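## Task

Move the single carton into the blue container so it rests flat on the container floor with the side that faced up at the start still facing up. It must stay there on its own; a carton the robot is still holding or propping does not count.

## Robot and tools

ROBOT. Two arms, left_arm and right_arm, each ending in a vacuum suction cup instead of fingers. The cup point is the middle of the cup's rim when nothing touches it, and the cup points along the cup point's own +z axis. About 4 cm behind the rim the tool widens, with its body and camera sticking out up to roughly 9 cm sideways, so leave room for that.

FRAME. Every reported pose uses one scene frame: origin on the table surface midway between the arms, +z up, +x away from the robot over the table, and left_arm sits on the +y side. The arm names say nothing about left or right in a camera image. Printed cup positions can be slightly wrong, more so when an arm reaches far.

execute_actions(actions). actions is a list of actions; each action is a table of at most 15 rows, one row per control step of 1/30 s. If a table has fewer rows, its final row repeats until 15 steps have passed. Each row is a single list of 14 numbers, each between -1 and 1, covering both arms even if only one moves: left dx, dy, dz, rx, ry, rz, left suction, then right dx, dy, dz, rx, ry, rz, right suction. The six motion numbers are an offset, not a pose: a target measured from where that cup point was at the start of the action (for a call's first action, the pose in the latest result of this scene), expressed in the cup point's own axes. Every row is measured from that same start, not from the row before. Scale: 1.0 equals 0.6 m of travel or 180 degrees of turn; rx, ry, rz form one rotation vector. Suction: a value above 0.01 switches it on, 0.01 or less switches it off, and it keeps its last setting; sending 0 is an off command, so repeat the previous value to leave a cup unchanged. An empty list just returns the current state and images.

Limits on motion: each step the commanded pose is clipped to at most 100 mm and 16 degrees from the measured pose, motion trails commands by about 0.17 s, and after an action the arm continues no further than its last clipped pose. Long moves therefore need several actions. Position wins over orientation when both cannot be met. Elbows stop just short of straight.

move(target, speed, stop_force, blocking). target is one 14-number row laid out as above; its motion numbers are offsets from the pose in the scene's latest result showing one, in each cup point's axes, same scale. Both cup points travel straight lines that finish together, taking 0.5 to 10 s (cut off at 10 s). speed is top speed in m/s, 0.002 to 0.5, default 0.25; turning is capped at twice that in rad/s. Actual motion can lag, drift and overshoot speed, especially with a nearly straight arm. Paths ignore obstacles and the other arm. stop_force is one value in N, 13 to 80, for both arms, not allowed in the first 0.2 s: an arm's path ends once its wrist sensor feels that much extra push against its motion for 2 steps; the cup then backs to where it was 2 steps earlier and holds. Pressure can briefly exceed stop_force (double or more when it is small), then eases within about a second. Push is judged along the line toward the target in the starting cup axes, so it is unreliable if the cup rotates. Omit stop_force when lifting off a surface. A target within 1.5 mm and 0.5 degrees counts as standing still. Contact above the wrist sensor is not detected. Without stop_force, and since arms are stiff, aiming even slightly beyond a firm contact can trigger a fault; faster moves hit harder. blocking=false returns after 0.5 s while the move continues; it cannot be combined with stop_force, and further actions or moves are refused until a result shows the end: use wait(0) to check, or stop.

The move result adds a "move:" line with the ending (done, off_target, moving, held, fault, contact) and per-arm distance to target; naming only one arm means the other finished normally. contact means stop_force ended that arm. limits=paced means the sent pose was clipped; limits=held means a check blocked some steps, after which the arm may move faster than speed.

wait(seconds), 0 to 10: lets time pass with arms holding their last command; a running move continues and the wait ends early when it finishes. stop(): brakes a running move; it needs distance to brake. zoom_image(camera, region): region is [x0, y0, x1, y1] in pixels from the top-left, up to 504 by 504. Cameras: cam_head_left, cam_head_right, cam_high, cam_low (672x504), cam_left_wrist, cam_right_wrist (504x504). finished_scene(scene): ends the current scene, given its number, irreversibly; answering without any tool call also ends things.

RESULTS. The state line gives each cup point's end_effector_position (m), end_effector_quat_wxyz and velocities. "Hand target" shows the pose the controller is steering to; "pose unreachable" means a clearance check altered or blocked that arm's command. Action calls list step readings, with HELD marking steps where an arm was held back. Wrist force and torque are in the end effector's own axes; pressing on a surface yields a force pointing back into the arm; offsets up to about 5.5 N, noise up to 3.4 N, saturation near 100 N; "no reading" is harmless. Joint torques carry offsets and noise. suction_measured near 0 means no seal, 0.83 or more is airtight; part_present switches to 1 at 0.50 and back to 0 below 0.45.

GRIPPING. With suction on, press the 36 mm rim onto a flat, smooth face of the carton so it seals all round, away from edges, seams or holes. Under vacuum the cup shortens, so the carton sits up to 12 mm nearer the tool; vacuum alone can lift a nearby object. To release, set the carton down on the container floor first, then switch suction off, and retreat at least 15 mm. If the cup seals to the table, switch suction off to free it.

AVOID. Dropping or knocking anything off the table; arms striking or pressing each other; hard slams. A joint torque at its load limit (shoulder 293, elbow 133, wrists 48 N m) or an outside force of 150 N stops that arm for 10 s and drops the rest of the call. Motors heat while holding loads: warning at 70 °C, brakes at 85 °C. Loose objects may occasionally be nudged by outside pushes.

Each tool is called after ">>>" as name([rows], argument=value, ...), one row to a line, values as JSON.

## Session

>>> execute_actions(actions=[])

Scene clock: 0.00 s.
left_arm: end_effector_position=(+0.5897, +0.3652, +0.2002) suction_measured=0.00 part_present=0 end_effector_quat_wxyz=(+0.001, -0.169, +0.986, -0.001) end_effector_velocity=(+0.000, +0.000, +0.001) end_effector_angular_velocity=(-0.001, -0.002, +0.000) | right_arm: end_effector_position=(+0.6756, -0.6273, +0.1987) suction_measured=0.00 part_present=0 end_effector_quat_wxyz=(-0.001, +0.261, +0.965, -0.000) end_effector_velocity=(+0.000, +0.000, -0.000) end_effector_angular_velocity=(+0.000, +0.000, -0.001)
Joint positions: left_arm=[-0.282 -1.558  2.144 -2.159 -1.571  2.337] | right_arm=[-0.281 -1.556  2.143 -2.157 -1.572 -2.898]
Joint velocities: left_arm=[ 0.    -0.001 -0.    -0.001  0.    -0.   ] | right_arm=[ 0.     0.     0.    -0.     0.     0.001]
Joint torques (N m, as the arm reports them, + toward a larger angle): no reading
Wrist force (N, on the end effector, along its own x y z axes, offset not removed): no reading
Wrist torque (N m, same axes, about the end effector's origin, offset not removed): no reading
Hand target (left_arm): +0.590, +0.365, +0.200; +0.001, -0.169, +0.986, -0.001
Hand target (right_arm): +0.676, -0.627, +0.199; -0.001, +0.261, +0.965, -0.000

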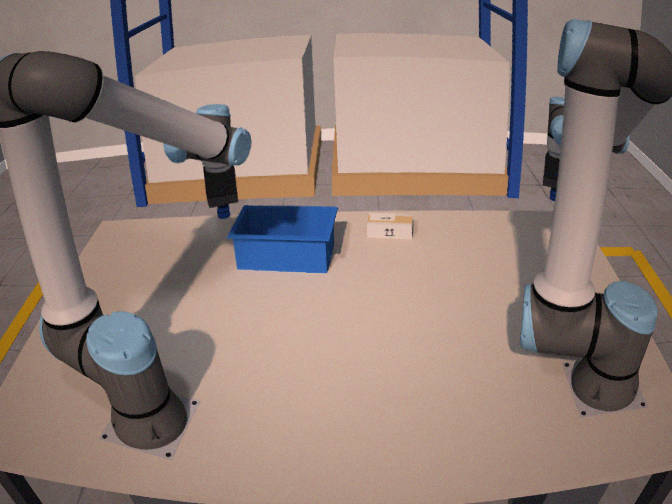

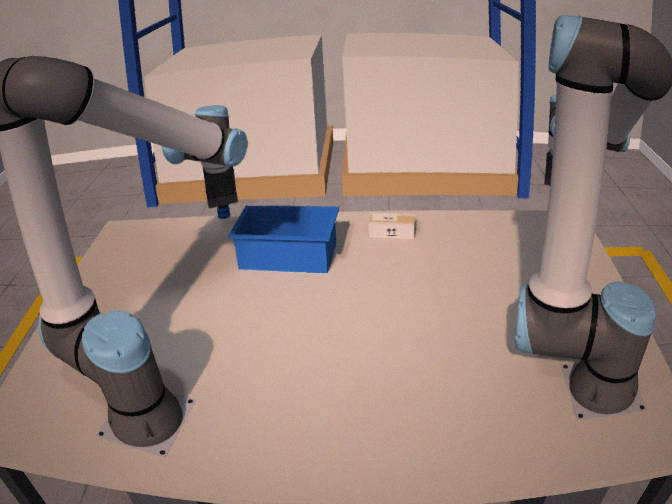

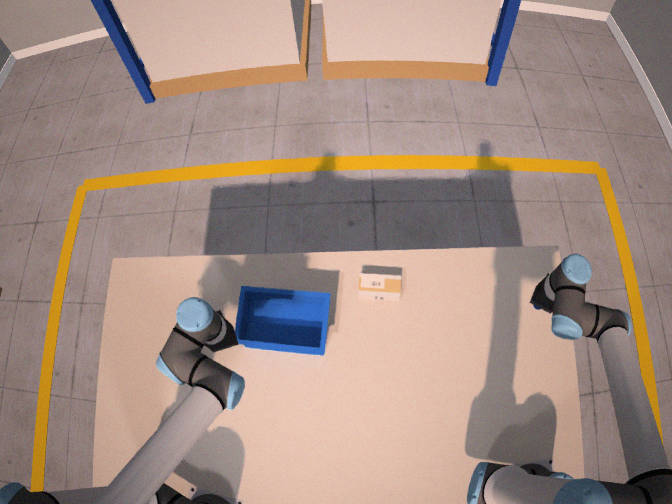

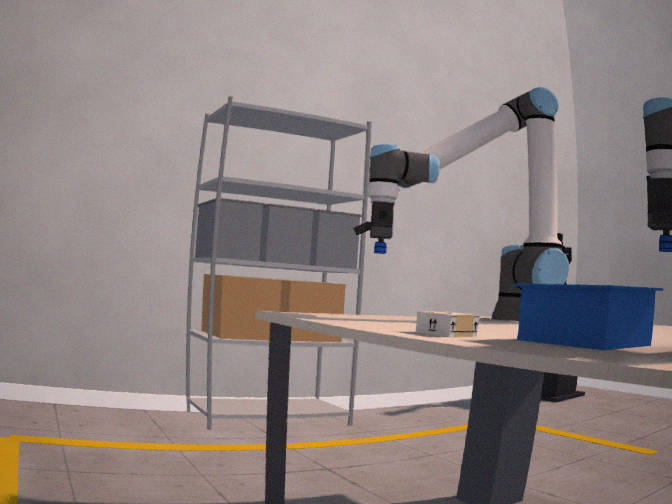

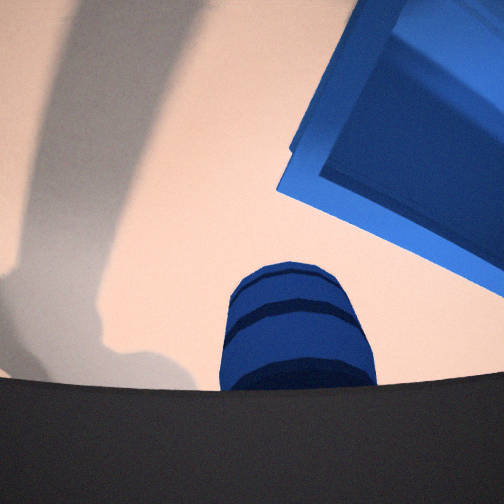

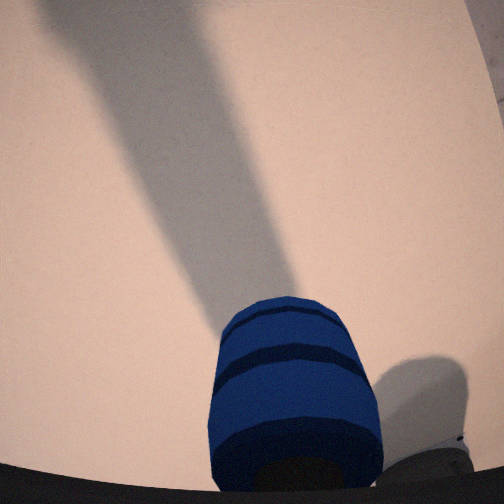

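>>> move(target=[0.02,-0.88,-0.06,0,0,-0.39,0,0,0,0,0,0,0,0], speed=0.35)

Scene clock: 14.47 s.
left_arm: end_effector_position=(+0.7541, -0.1365, +0.2368) suction_measured=0.00 part_present=0 end_effector_quat_wxyz=(+0.000, +0.705, -0.709, +0.002) end_effector_velocity=(+0.000, -0.002, +0.001) end_effector_angular_velocity=(+0.000, +0.001, +0.002) | right_arm: end_effector_position=(+0.6756, -0.6273, +0.1987) suction_measured=0.00 part_present=0 end_effector_quat_wxyz=(-0.001, +0.261, +0.965, -0.000) end_effector_velocity=(-0.000, -0.000, +0.000) end_effector_angular_velocity=(+0.000, +0.001, -0.001)
Joint positions: left_arm=[-0.66  -1.019  1.355 -1.91  -1.571  0.734] | right_arm=[-0.281 -1.556  2.143 -2.157 -1.572 -2.898]
Joint velocities: left_arm=[-0.001  0.003 -0.006  0.004 -0.    -0.003] | right_arm=[-0.     0.    -0.     0.001 -0.     0.001]
Joint torques (N m, as the arm reports them, + toward a larger angle): left_arm=[-10.61 -81.94 -53.51   0.63   1.6   -2.83] | right_arm=[ -0.47 -42.2  -38.11  -4.02   0.11  -0.01]
Wrist force (N, on the end effector, along its own x y z axes, offset not removed): left_arm=[3.3 0.8 -0.1] | right_arm=[1.7 -5.1 -3.8]
Wrist torque (N m, same axes, about the end effector's origin, offset not removed): left_arm=[0.09 -0.78 -0.19] | right_arm=[-0.80 -0.37 -0.01]
Hand target (left_arm): +0.754, -0.137, +0.237; +0.000, +0.705, -0.709, +0.001
Hand target (right_arm): +0.676, -0.627, +0.199; -0.001, +0.261, +0.965, -0.000
Off the commanded pose (left_arm): 0.001 m, 0 deg.
Off the commanded pose (right_arm): 0.000 m, 0 deg.
move: done

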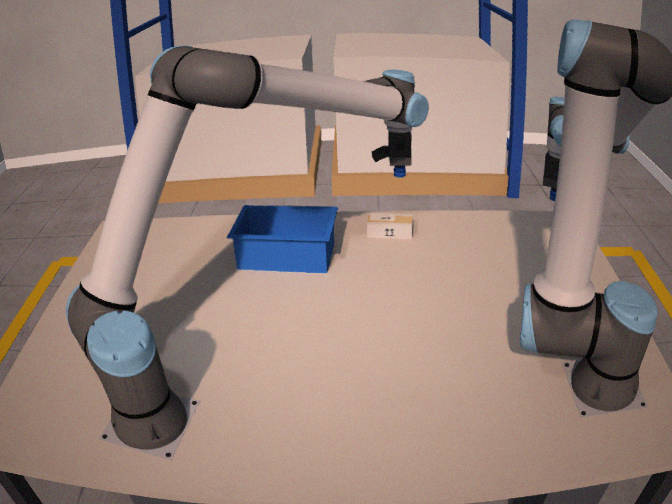

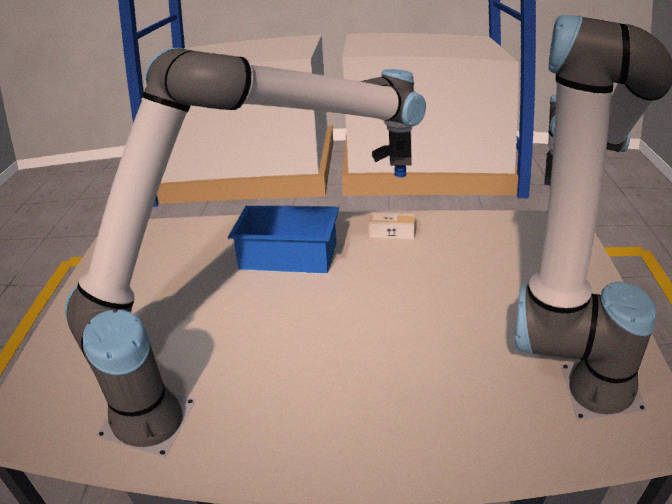

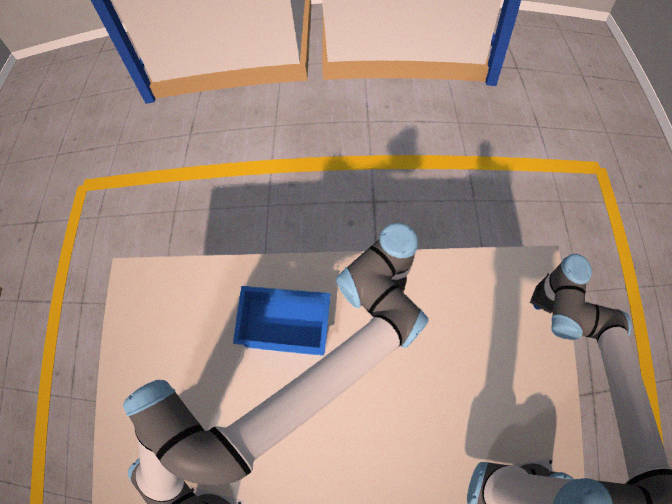

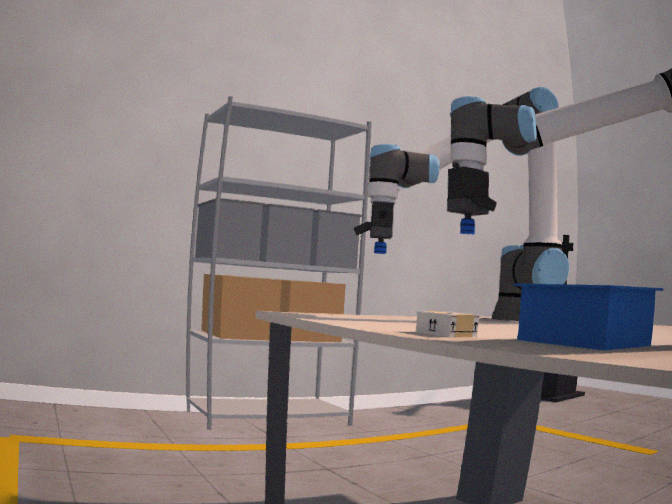

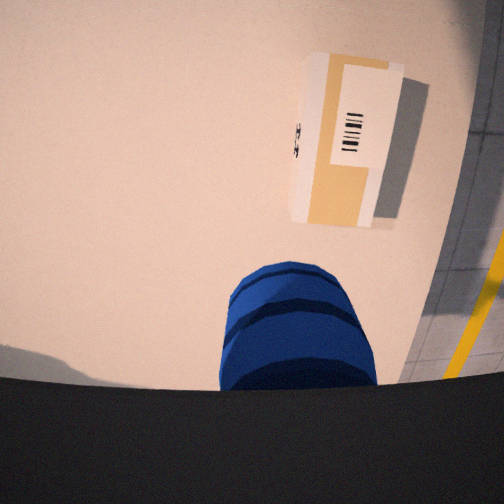

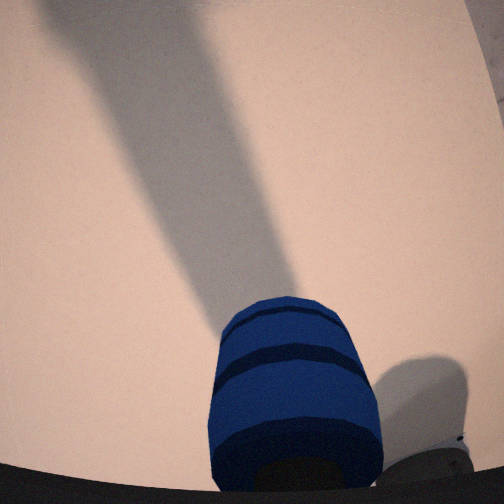

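>>> move(target=[-0.06,-0.1,0.2,0,0,0.04,0,0,0,0,0,0,0,0])

Scene clock: 19.63 s.
left_arm: end_effector_position=(+0.8143, -0.1011, +0.1170) suction_measured=0.00 part_present=0 end_effector_quat_wxyz=(+0.000, +0.659, -0.752, +0.002) end_effector_velocity=(+0.002, +0.001, -0.001) end_effector_angular_velocity=(-0.000, -0.002, -0.001) | right_arm: end_effector_position=(+0.6756, -0.6273, +0.1987) suction_measured=0.00 part_present=0 end_effector_quat_wxyz=(-0.001, +0.261, +0.965, -0.000) end_effector_velocity=(-0.000, +0.000, +0.000) end_effector_angular_velocity=(+0.000, -0.000, -0.002)
Joint positions: left_arm=[-0.592 -0.897  1.379 -2.056 -1.571  0.928] | right_arm=[-0.281 -1.556  2.143 -2.157 -1.572 -2.898]
Joint velocities: left_arm=[ 0.001  0.002 -0.001 -0.002  0.001  0.002] | right_arm=[-0.    -0.001  0.     0.     0.     0.002]
Joint torques (N m, as the arm reports them, + toward a larger angle): left_arm=[ 10.74 -87.52 -51.31  -8.73  -2.03   3.06] | right_arm=[  1.81 -44.1  -37.01  -4.04   0.01   0.  ]
Wrist force (N, on the end effector, along its own x y z axes, offset not removed): left_arm=[1.5 -0.3 0.8] | right_arm=[-0.4 1.4 1.2]
Wrist torque (N m, same axes, about the end effector's origin, offset not removed): left_arm=[-0.03 -0.47 -0.19] | right_arm=[0.15 -0.15 0.02]
Hand target (left_arm): +0.814, -0.101, +0.117; -0.000, -0.659, +0.752, -0.002
Hand target (right_arm): +0.676, -0.627, +0.199; -0.001, +0.261, +0.965, -0.000
Off the commanded pose (left_arm): 0.000 m, 0 deg.
Off the commanded pose (right_arm): 0.000 m, 0 deg.
move: done

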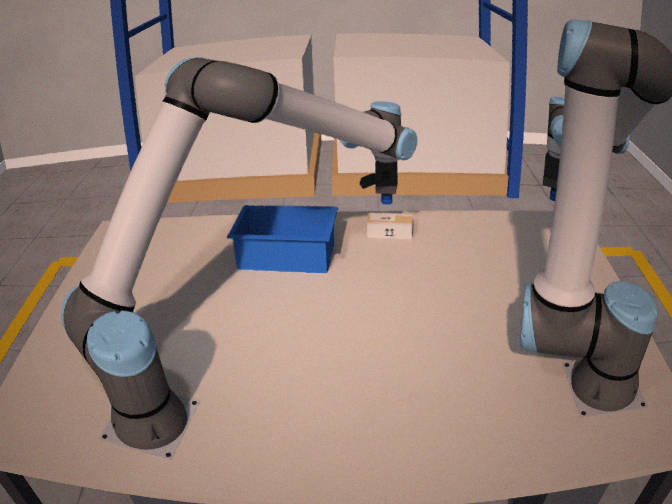

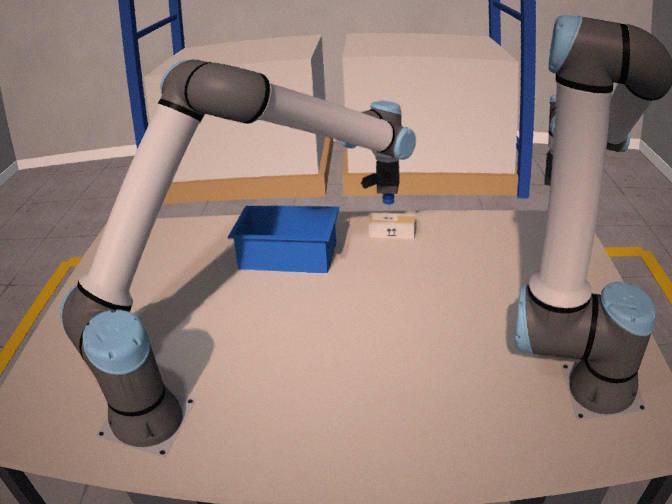

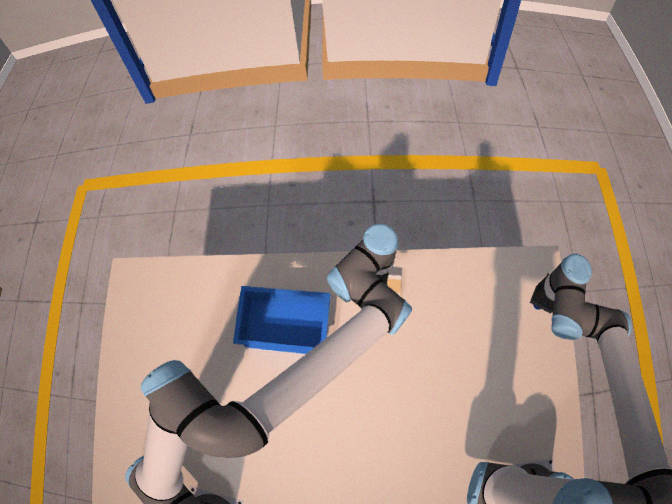

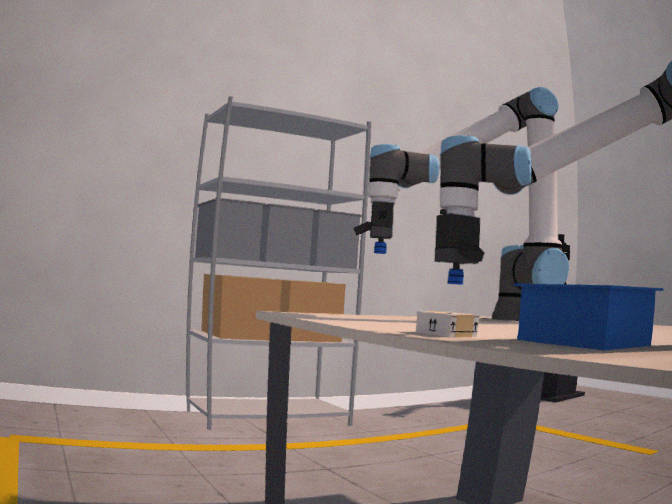

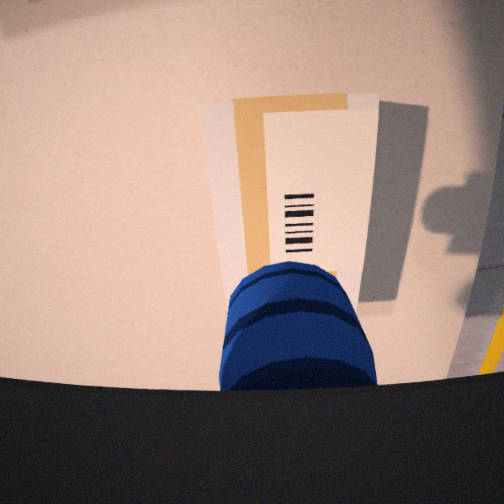

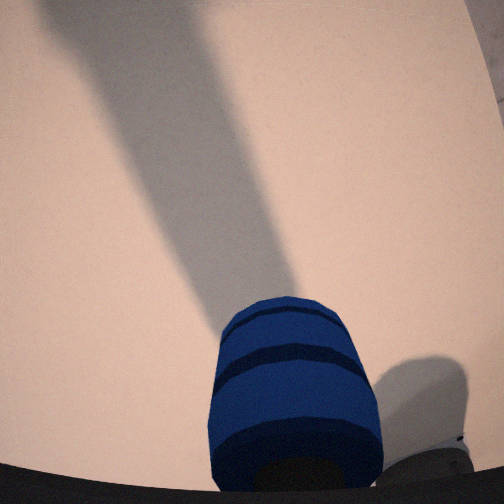

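>>> move(target=[-0.01,-0.015,0.075,0,0,0,0,0,0,0,0,0,0,0], speed=0.1)

>>> move(target=[0,0,0.07,0,0,0,1,0,0,0,0,0,0,0], speed=0.015, stop_force=13)

Scene clock: 25.37 s.
left_arm: end_effector_position=(+0.8241, -0.0964, +0.0721) suction_measured=0.00 part_present=0 end_effector_quat_wxyz=(+0.000, +0.659, -0.752, +0.002) end_effector_velocity=(+0.001, +0.000, -0.002) end_effector_angular_velocity=(+0.000, +0.001, -0.000) | right_arm: end_effector_position=(+0.6756, -0.6273, +0.1987) suction_measured=0.00 part_present=0 end_effector_quat_wxyz=(-0.001, +0.261, +0.965, -0.000) end_effector_velocity=(+0.001, -0.000, +0.001) end_effector_angular_velocity=(-0.001, -0.003, +0.000)
Joint positions: left_arm=[-0.582 -0.852  1.39  -2.111 -1.571  0.938] | right_arm=[-0.281 -1.556  2.143 -2.157 -1.572 -2.898]
Joint velocities: left_arm=[ 0.001  0.002 -0.    -0.001 -0.     0.001] | right_arm=[ 0.    -0.    -0.    -0.003  0.    -0.   ]
Joint torques (N m, as the arm reports them, + toward a larger angle): left_arm=[ 13.51 -86.38 -32.29  -8.52  -0.66   2.4 ] | right_arm=[  2.53 -42.47 -36.55  -4.31   0.    -0.58]
Wrist force (N, on the end effector, along its own x y z axes, offset not removed): left_arm=[1.0 0.3 -0.3] | right_arm=[0.4 -7.2 0.9]
Wrist torque (N m, same axes, about the end effector's origin, offset not removed): left_arm=[0.08 -0.40 -0.20] | right_arm=[-1.38 -0.30 0.17]
Hand target (left_arm): +0.824, -0.096, +0.072; -0.000, -0.659, +0.752, -0.002
Hand target (right_arm): +0.676, -0.627, +0.199; -0.001, +0.261, +0.965, -0.000
Off the commanded pose (left_arm): 0.000 m, 0 deg.
Off the commanded pose (right_arm): 0.000 m, 0 deg.
move: done

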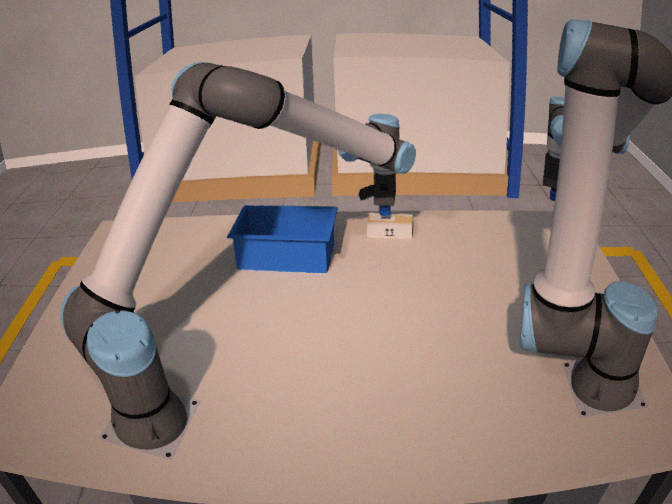

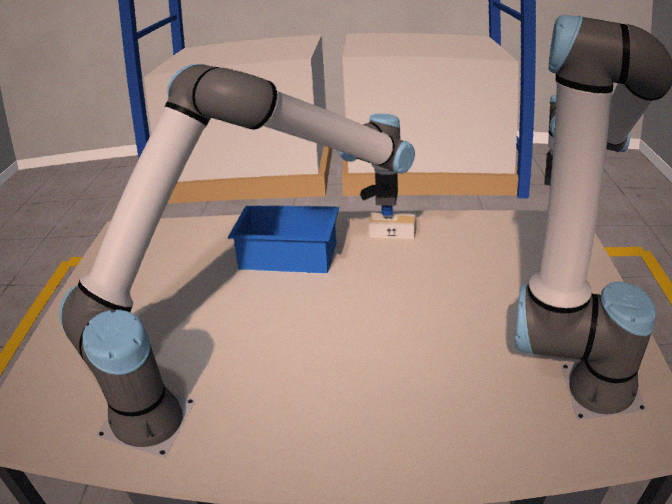

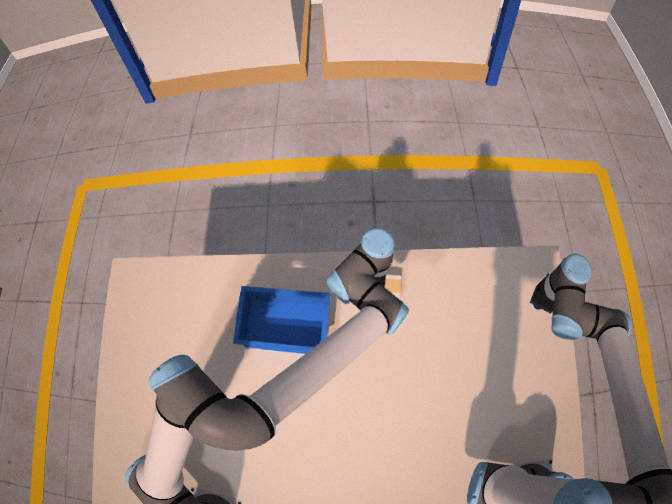

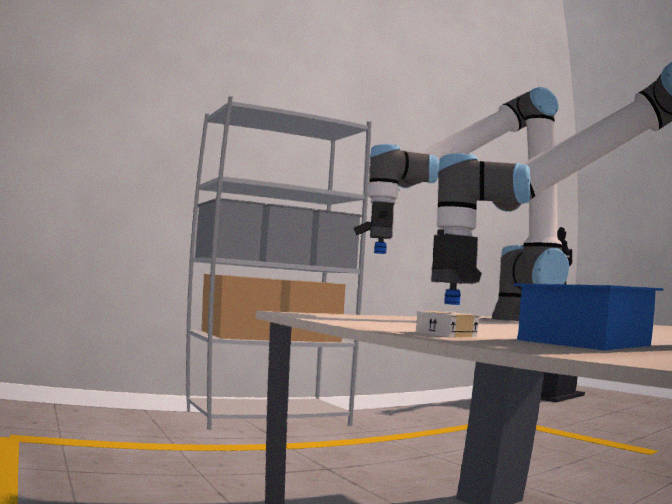

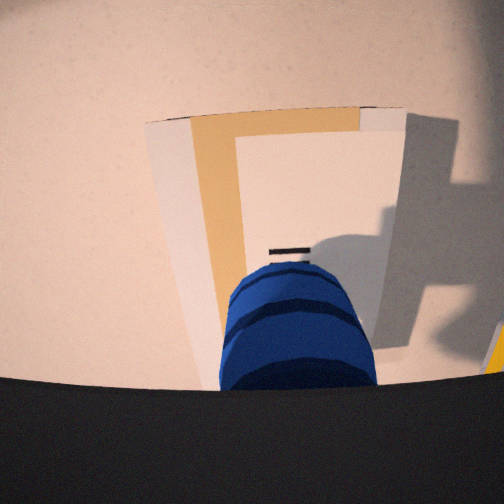

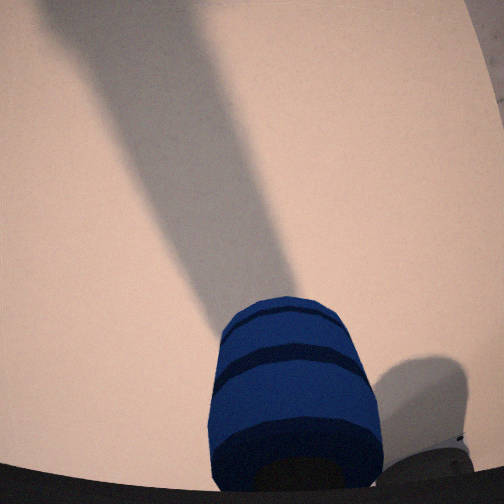

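Scene clock: 28.00 s.
left_arm: end_effector_position=(+0.8242, -0.0965, +0.0387) suction_measured=0.90 part_present=1 end_effector_quat_wxyz=(+0.000, +0.659, -0.752, +0.002) end_effector_velocity=(-0.001, +0.002, +0.001) end_effector_angular_velocity=(+0.005, +0.004, +0.001) | right_arm: end_effector_position=(+0.6756, -0.6273, +0.1987) suction_measured=0.00 part_present=0 end_effector_quat_wxyz=(-0.001, +0.261, +0.965, -0.000) end_effector_velocity=(-0.000, +0.001, -0.000) end_effector_angular_velocity=(-0.000, -0.000, -0.000)
Joint positions: left_arm=[-0.582 -0.823  1.404 -2.156 -1.571  0.938] | right_arm=[-0.281 -1.556  2.143 -2.157 -1.572 -2.898]
Joint velocities: left_arm=[ 0.    -0.002 -0.     0.009  0.001 -0.001] | right_arm=[ 0.001  0.     0.    -0.001 -0.     0.001]
Joint torques (N m, as the arm reports them, + toward a larger angle): left_arm=[-12.16 -95.51 -28.64   4.87  -0.93  -2.75] | right_arm=[ -1.62 -41.05 -35.68  -3.94  -0.22  -0.05]
Wrist force (N, on the end effector, along its own x y z axes, offset not removed): left_arm=[0.5 0.9 -27.5] | right_arm=[-0.4 0.4 -1.0]
Wrist torque (N m, same axes, about the end effector's origin, offset not removed): left_arm=[0.50 -0.42 -0.15] | right_arm=[-0.07 -0.20 0.06]
Hand target (left_arm): +0.824, -0.096, +0.039; -0.000, -0.659, +0.752, -0.002
Hand target (right_arm): +0.676, -0.627, +0.199; -0.001, +0.261, +0.965, -0.000
Off the commanded pose (left_arm): 0.009 m, 0 deg.
Off the commanded pose (right_arm): 0.000 m, 0 deg.
move: contact (left_arm)

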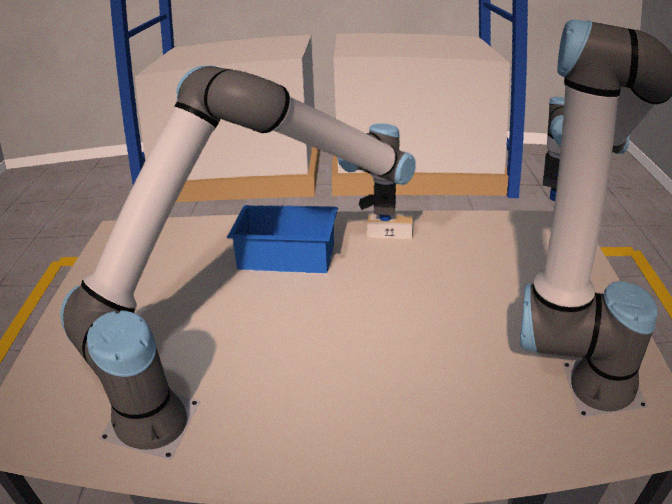

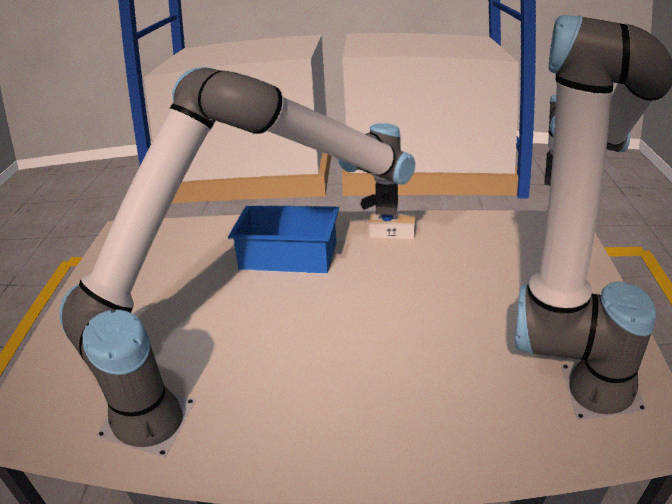

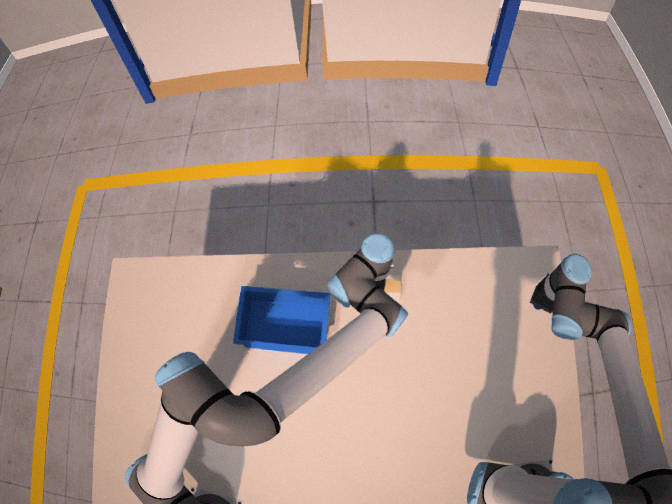

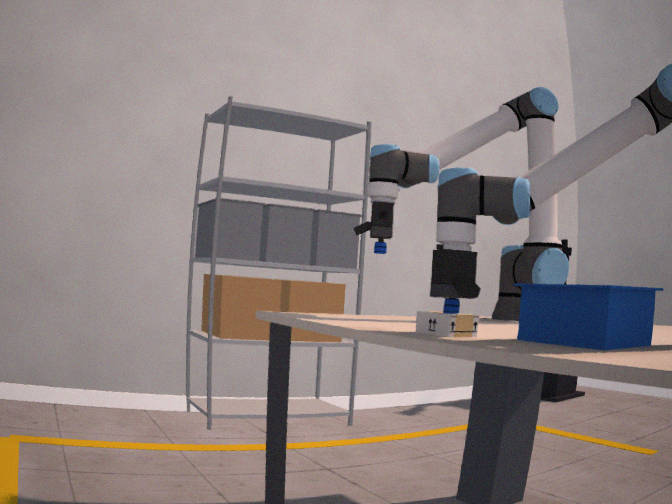

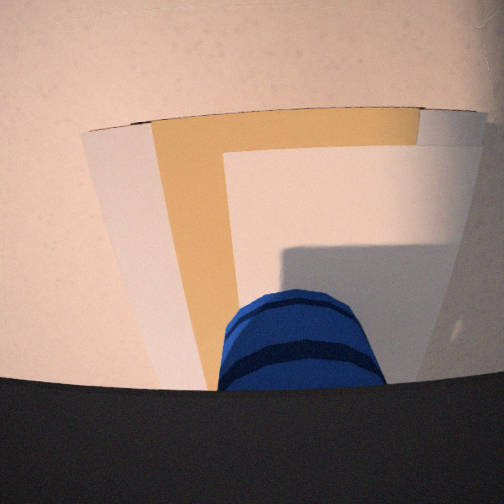

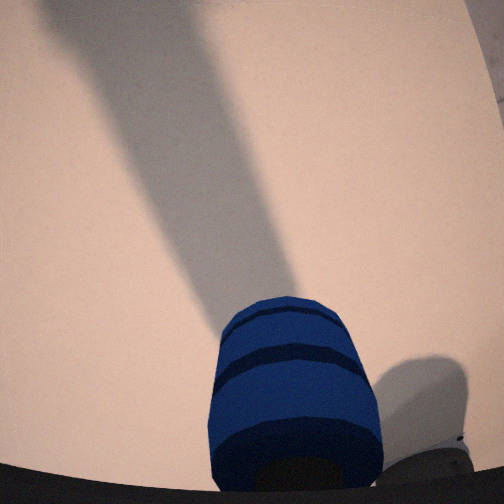

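>>> move(target=[0,0,-0.28,0,0,0,1,0,0,0,0,0,0,0], speed=0.2)

>>> move(target=[-0.45,0.27,0,0,0,0,1,0,0,0,0,0,0,0])

Scene clock: 38.00 s.
left_arm: end_effector_position=(+0.8240, -0.0961, +0.2064) suction_measured=0.89 part_present=1 end_effector_quat_wxyz=(+0.000, +0.659, -0.752, +0.002) end_effector_velocity=(+0.001, -0.000, +0.003) end_effector_angular_velocity=(-0.001, -0.002, -0.000) | right_arm: end_effector_position=(+0.6756, -0.6273, +0.1987) suction_measured=0.00 part_present=0 end_effector_quat_wxyz=(-0.001, +0.261, +0.965, -0.000) end_effector_velocity=(+0.000, +0.000, +0.000) end_effector_angular_velocity=(+0.001, -0.001, +0.001)
Joint positions: left_arm=[-0.582 -0.949  1.298 -1.923 -1.571  0.938] | right_arm=[-0.281 -1.556  2.143 -2.157 -1.572 -2.898]
Joint velocities: left_arm=[-0.    -0.002 -0.002  0.002  0.     0.   ] | right_arm=[ 0.    -0.    -0.    -0.     0.001 -0.001]
Joint torques (N m, as the arm reports them, + toward a larger angle): left_arm=[ -12.39 -122.91  -53.96   -0.68   -0.38   -0.83] | right_arm=[ -0.73 -43.29 -37.36  -4.47   0.17  -0.67]
Wrist force (N, on the end effector, along its own x y z axes, offset not removed): left_arm=[0.8 1.4 3.2] | right_arm=[0.2 -2.4 -5.3]
Wrist torque (N m, same axes, about the end effector's origin, offset not removed): left_arm=[0.23 -0.38 -0.05] | right_arm=[-0.70 -0.18 0.04]
Hand target (left_arm): +0.824, -0.096, +0.207; -0.000, -0.659, +0.752, -0.002
Hand target (right_arm): +0.676, -0.627, +0.199; -0.001, +0.261, +0.965, -0.000
Off the commanded pose (left_arm): 0.000 m, 0 deg.
Off the commanded pose (right_arm): 0.000 m, 0 deg.
move: done

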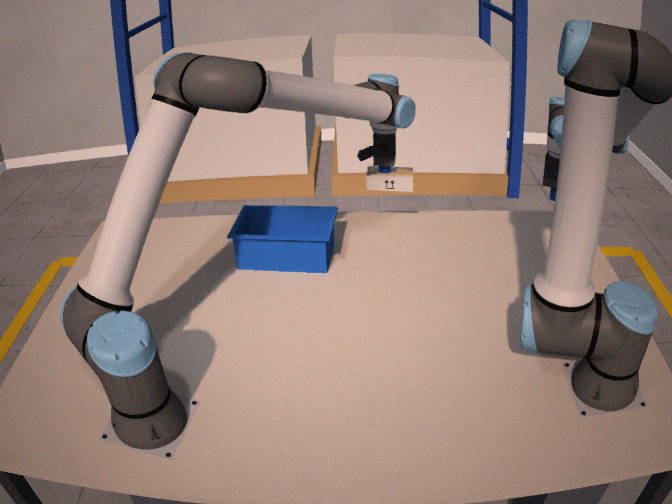

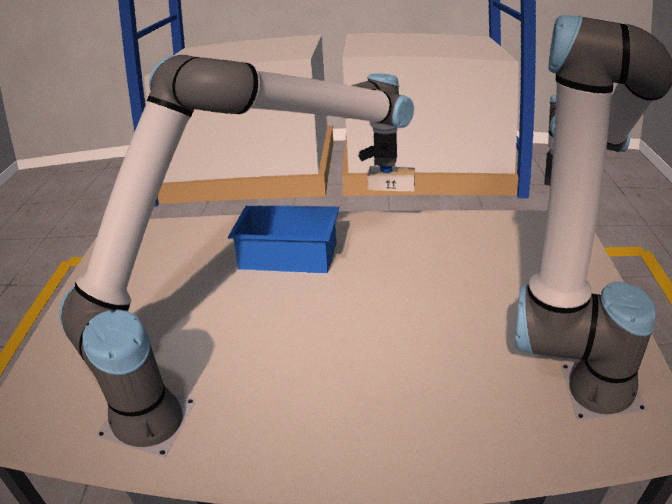

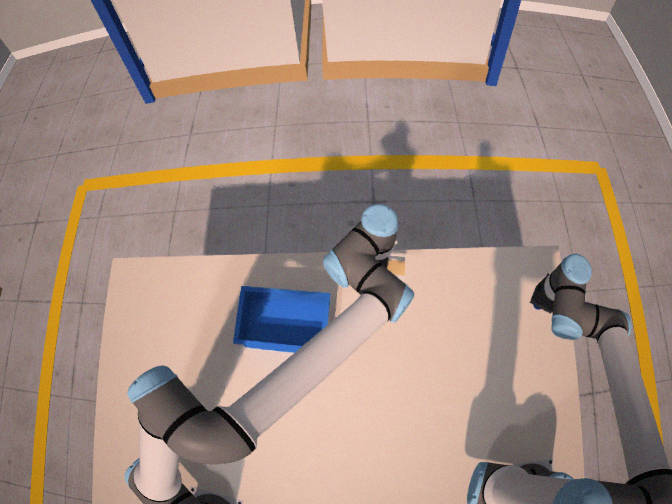

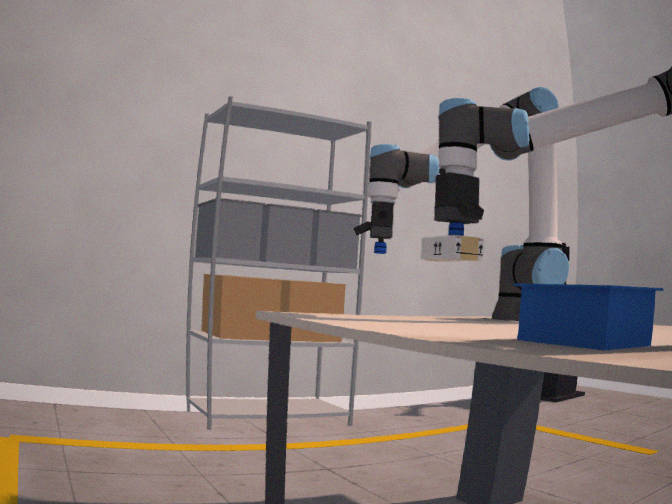

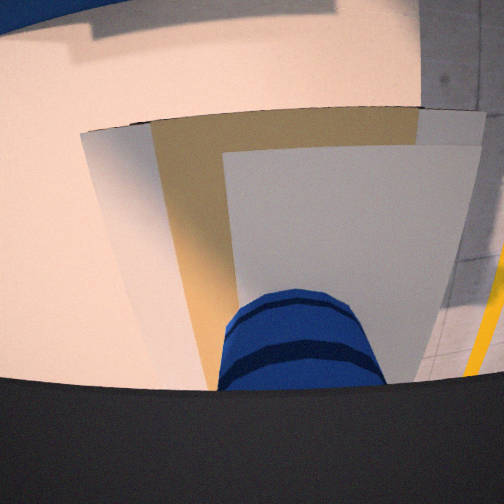

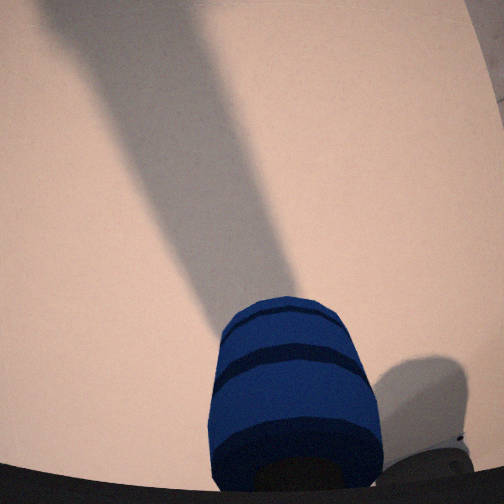

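Scene clock: 39.83 s.
left_arm: end_effector_position=(+0.6990, +0.1927, +0.2058) suction_measured=0.89 part_present=1 end_effector_quat_wxyz=(-0.000, +0.659, -0.752, +0.002) end_effector_velocity=(-0.000, +0.002, +0.000) end_effector_angular_velocity=(-0.000, -0.002, +0.001) | right_arm: end_effector_position=(+0.6756, -0.6273, +0.1987) suction_measured=0.00 part_present=0 end_effector_quat_wxyz=(-0.001, +0.261, +0.965, -0.000) end_effector_velocity=(+0.000, +0.001, +0.000) end_effector_angular_velocity=(-0.001, -0.001, +0.002)
Joint positions: left_arm=[-0.418 -1.322  1.858 -2.11  -1.571  1.102] | right_arm=[-0.281 -1.556  2.143 -2.157 -1.572 -2.898]
Joint velocities: left_arm=[ 0.002 -0.002  0.003 -0.002  0.001  0.001] | right_arm=[ 0.001  0.     0.    -0.002 -0.    -0.001]
Joint torques (N m, as the arm reports them, + toward a larger angle): left_arm=[ 14.32 -86.64 -34.73  -8.39  -1.51   2.39] | right_arm=[ -0.76 -42.94 -36.85  -4.    -0.28  -0.33]
Wrist force (N, on the end effector, along its own x y z axes, offset not removed): left_arm=[-0.8 1.4 0.5] | right_arm=[3.4 -2.4 0.5]
Wrist torque (N m, same axes, about the end effector's origin, offset not removed): left_arm=[0.45 -0.15 -0.20] | right_arm=[-0.49 -0.62 0.07]
Hand target (left_arm): +0.699, +0.193, +0.206; +0.000, -0.659, +0.752, -0.002
Hand target (right_arm): +0.676, -0.627, +0.199; -0.001, +0.261, +0.965, -0.000
Off the commanded pose (left_arm): 0.000 m, 0 deg.
Off the commanded pose (right_arm): 0.000 m, 0 deg.
move: done

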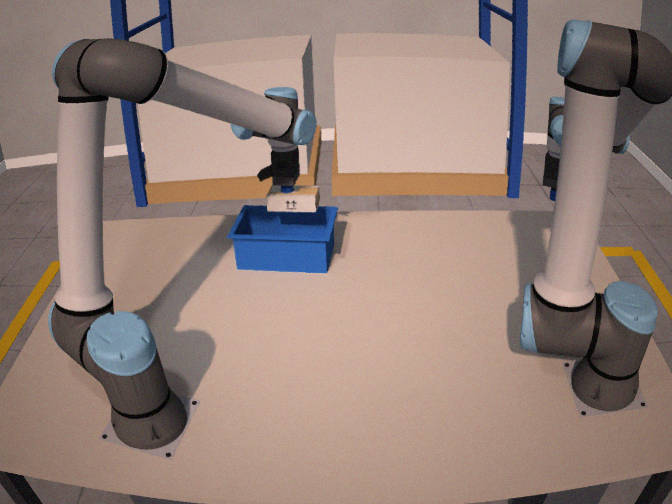

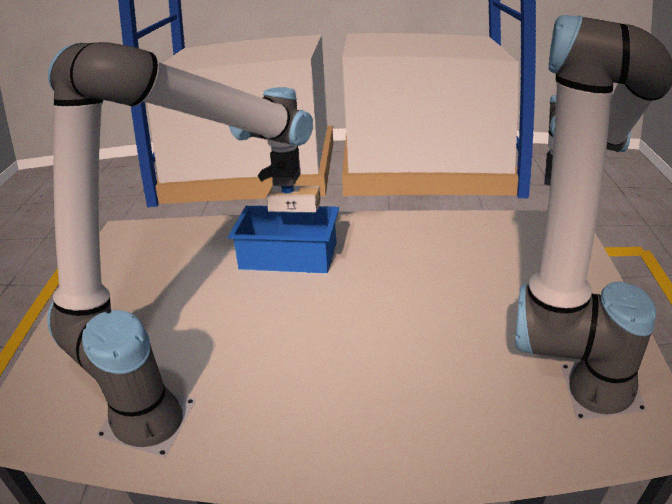

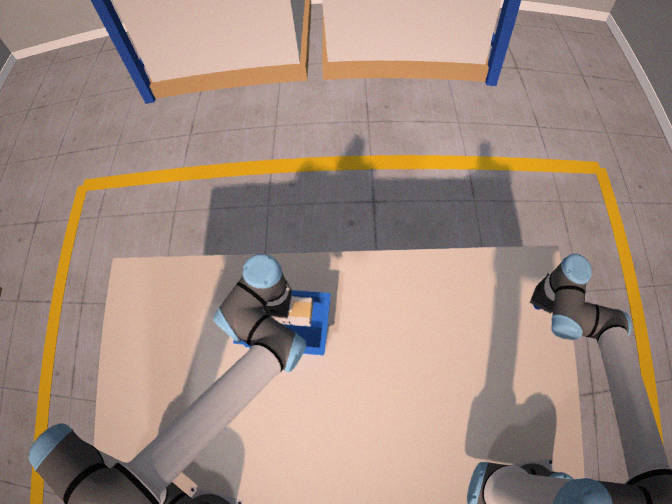

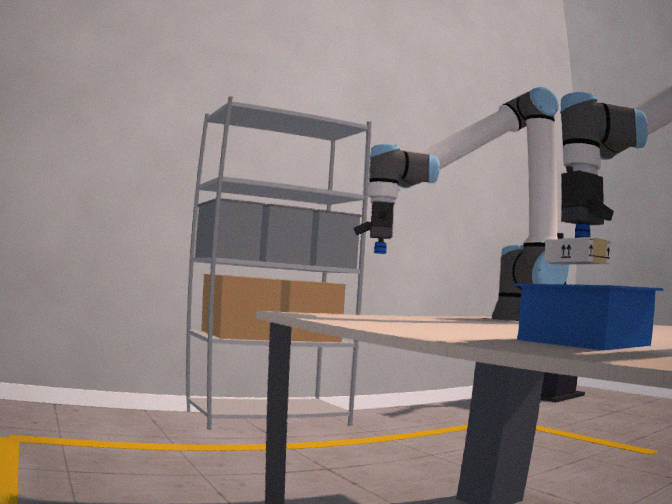

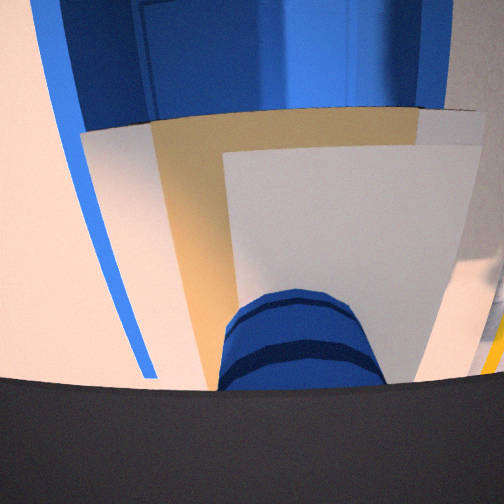

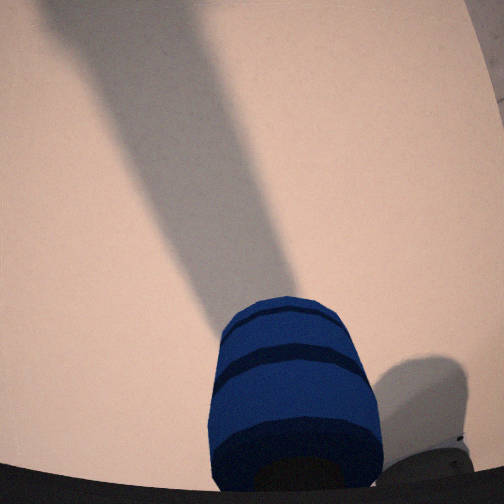

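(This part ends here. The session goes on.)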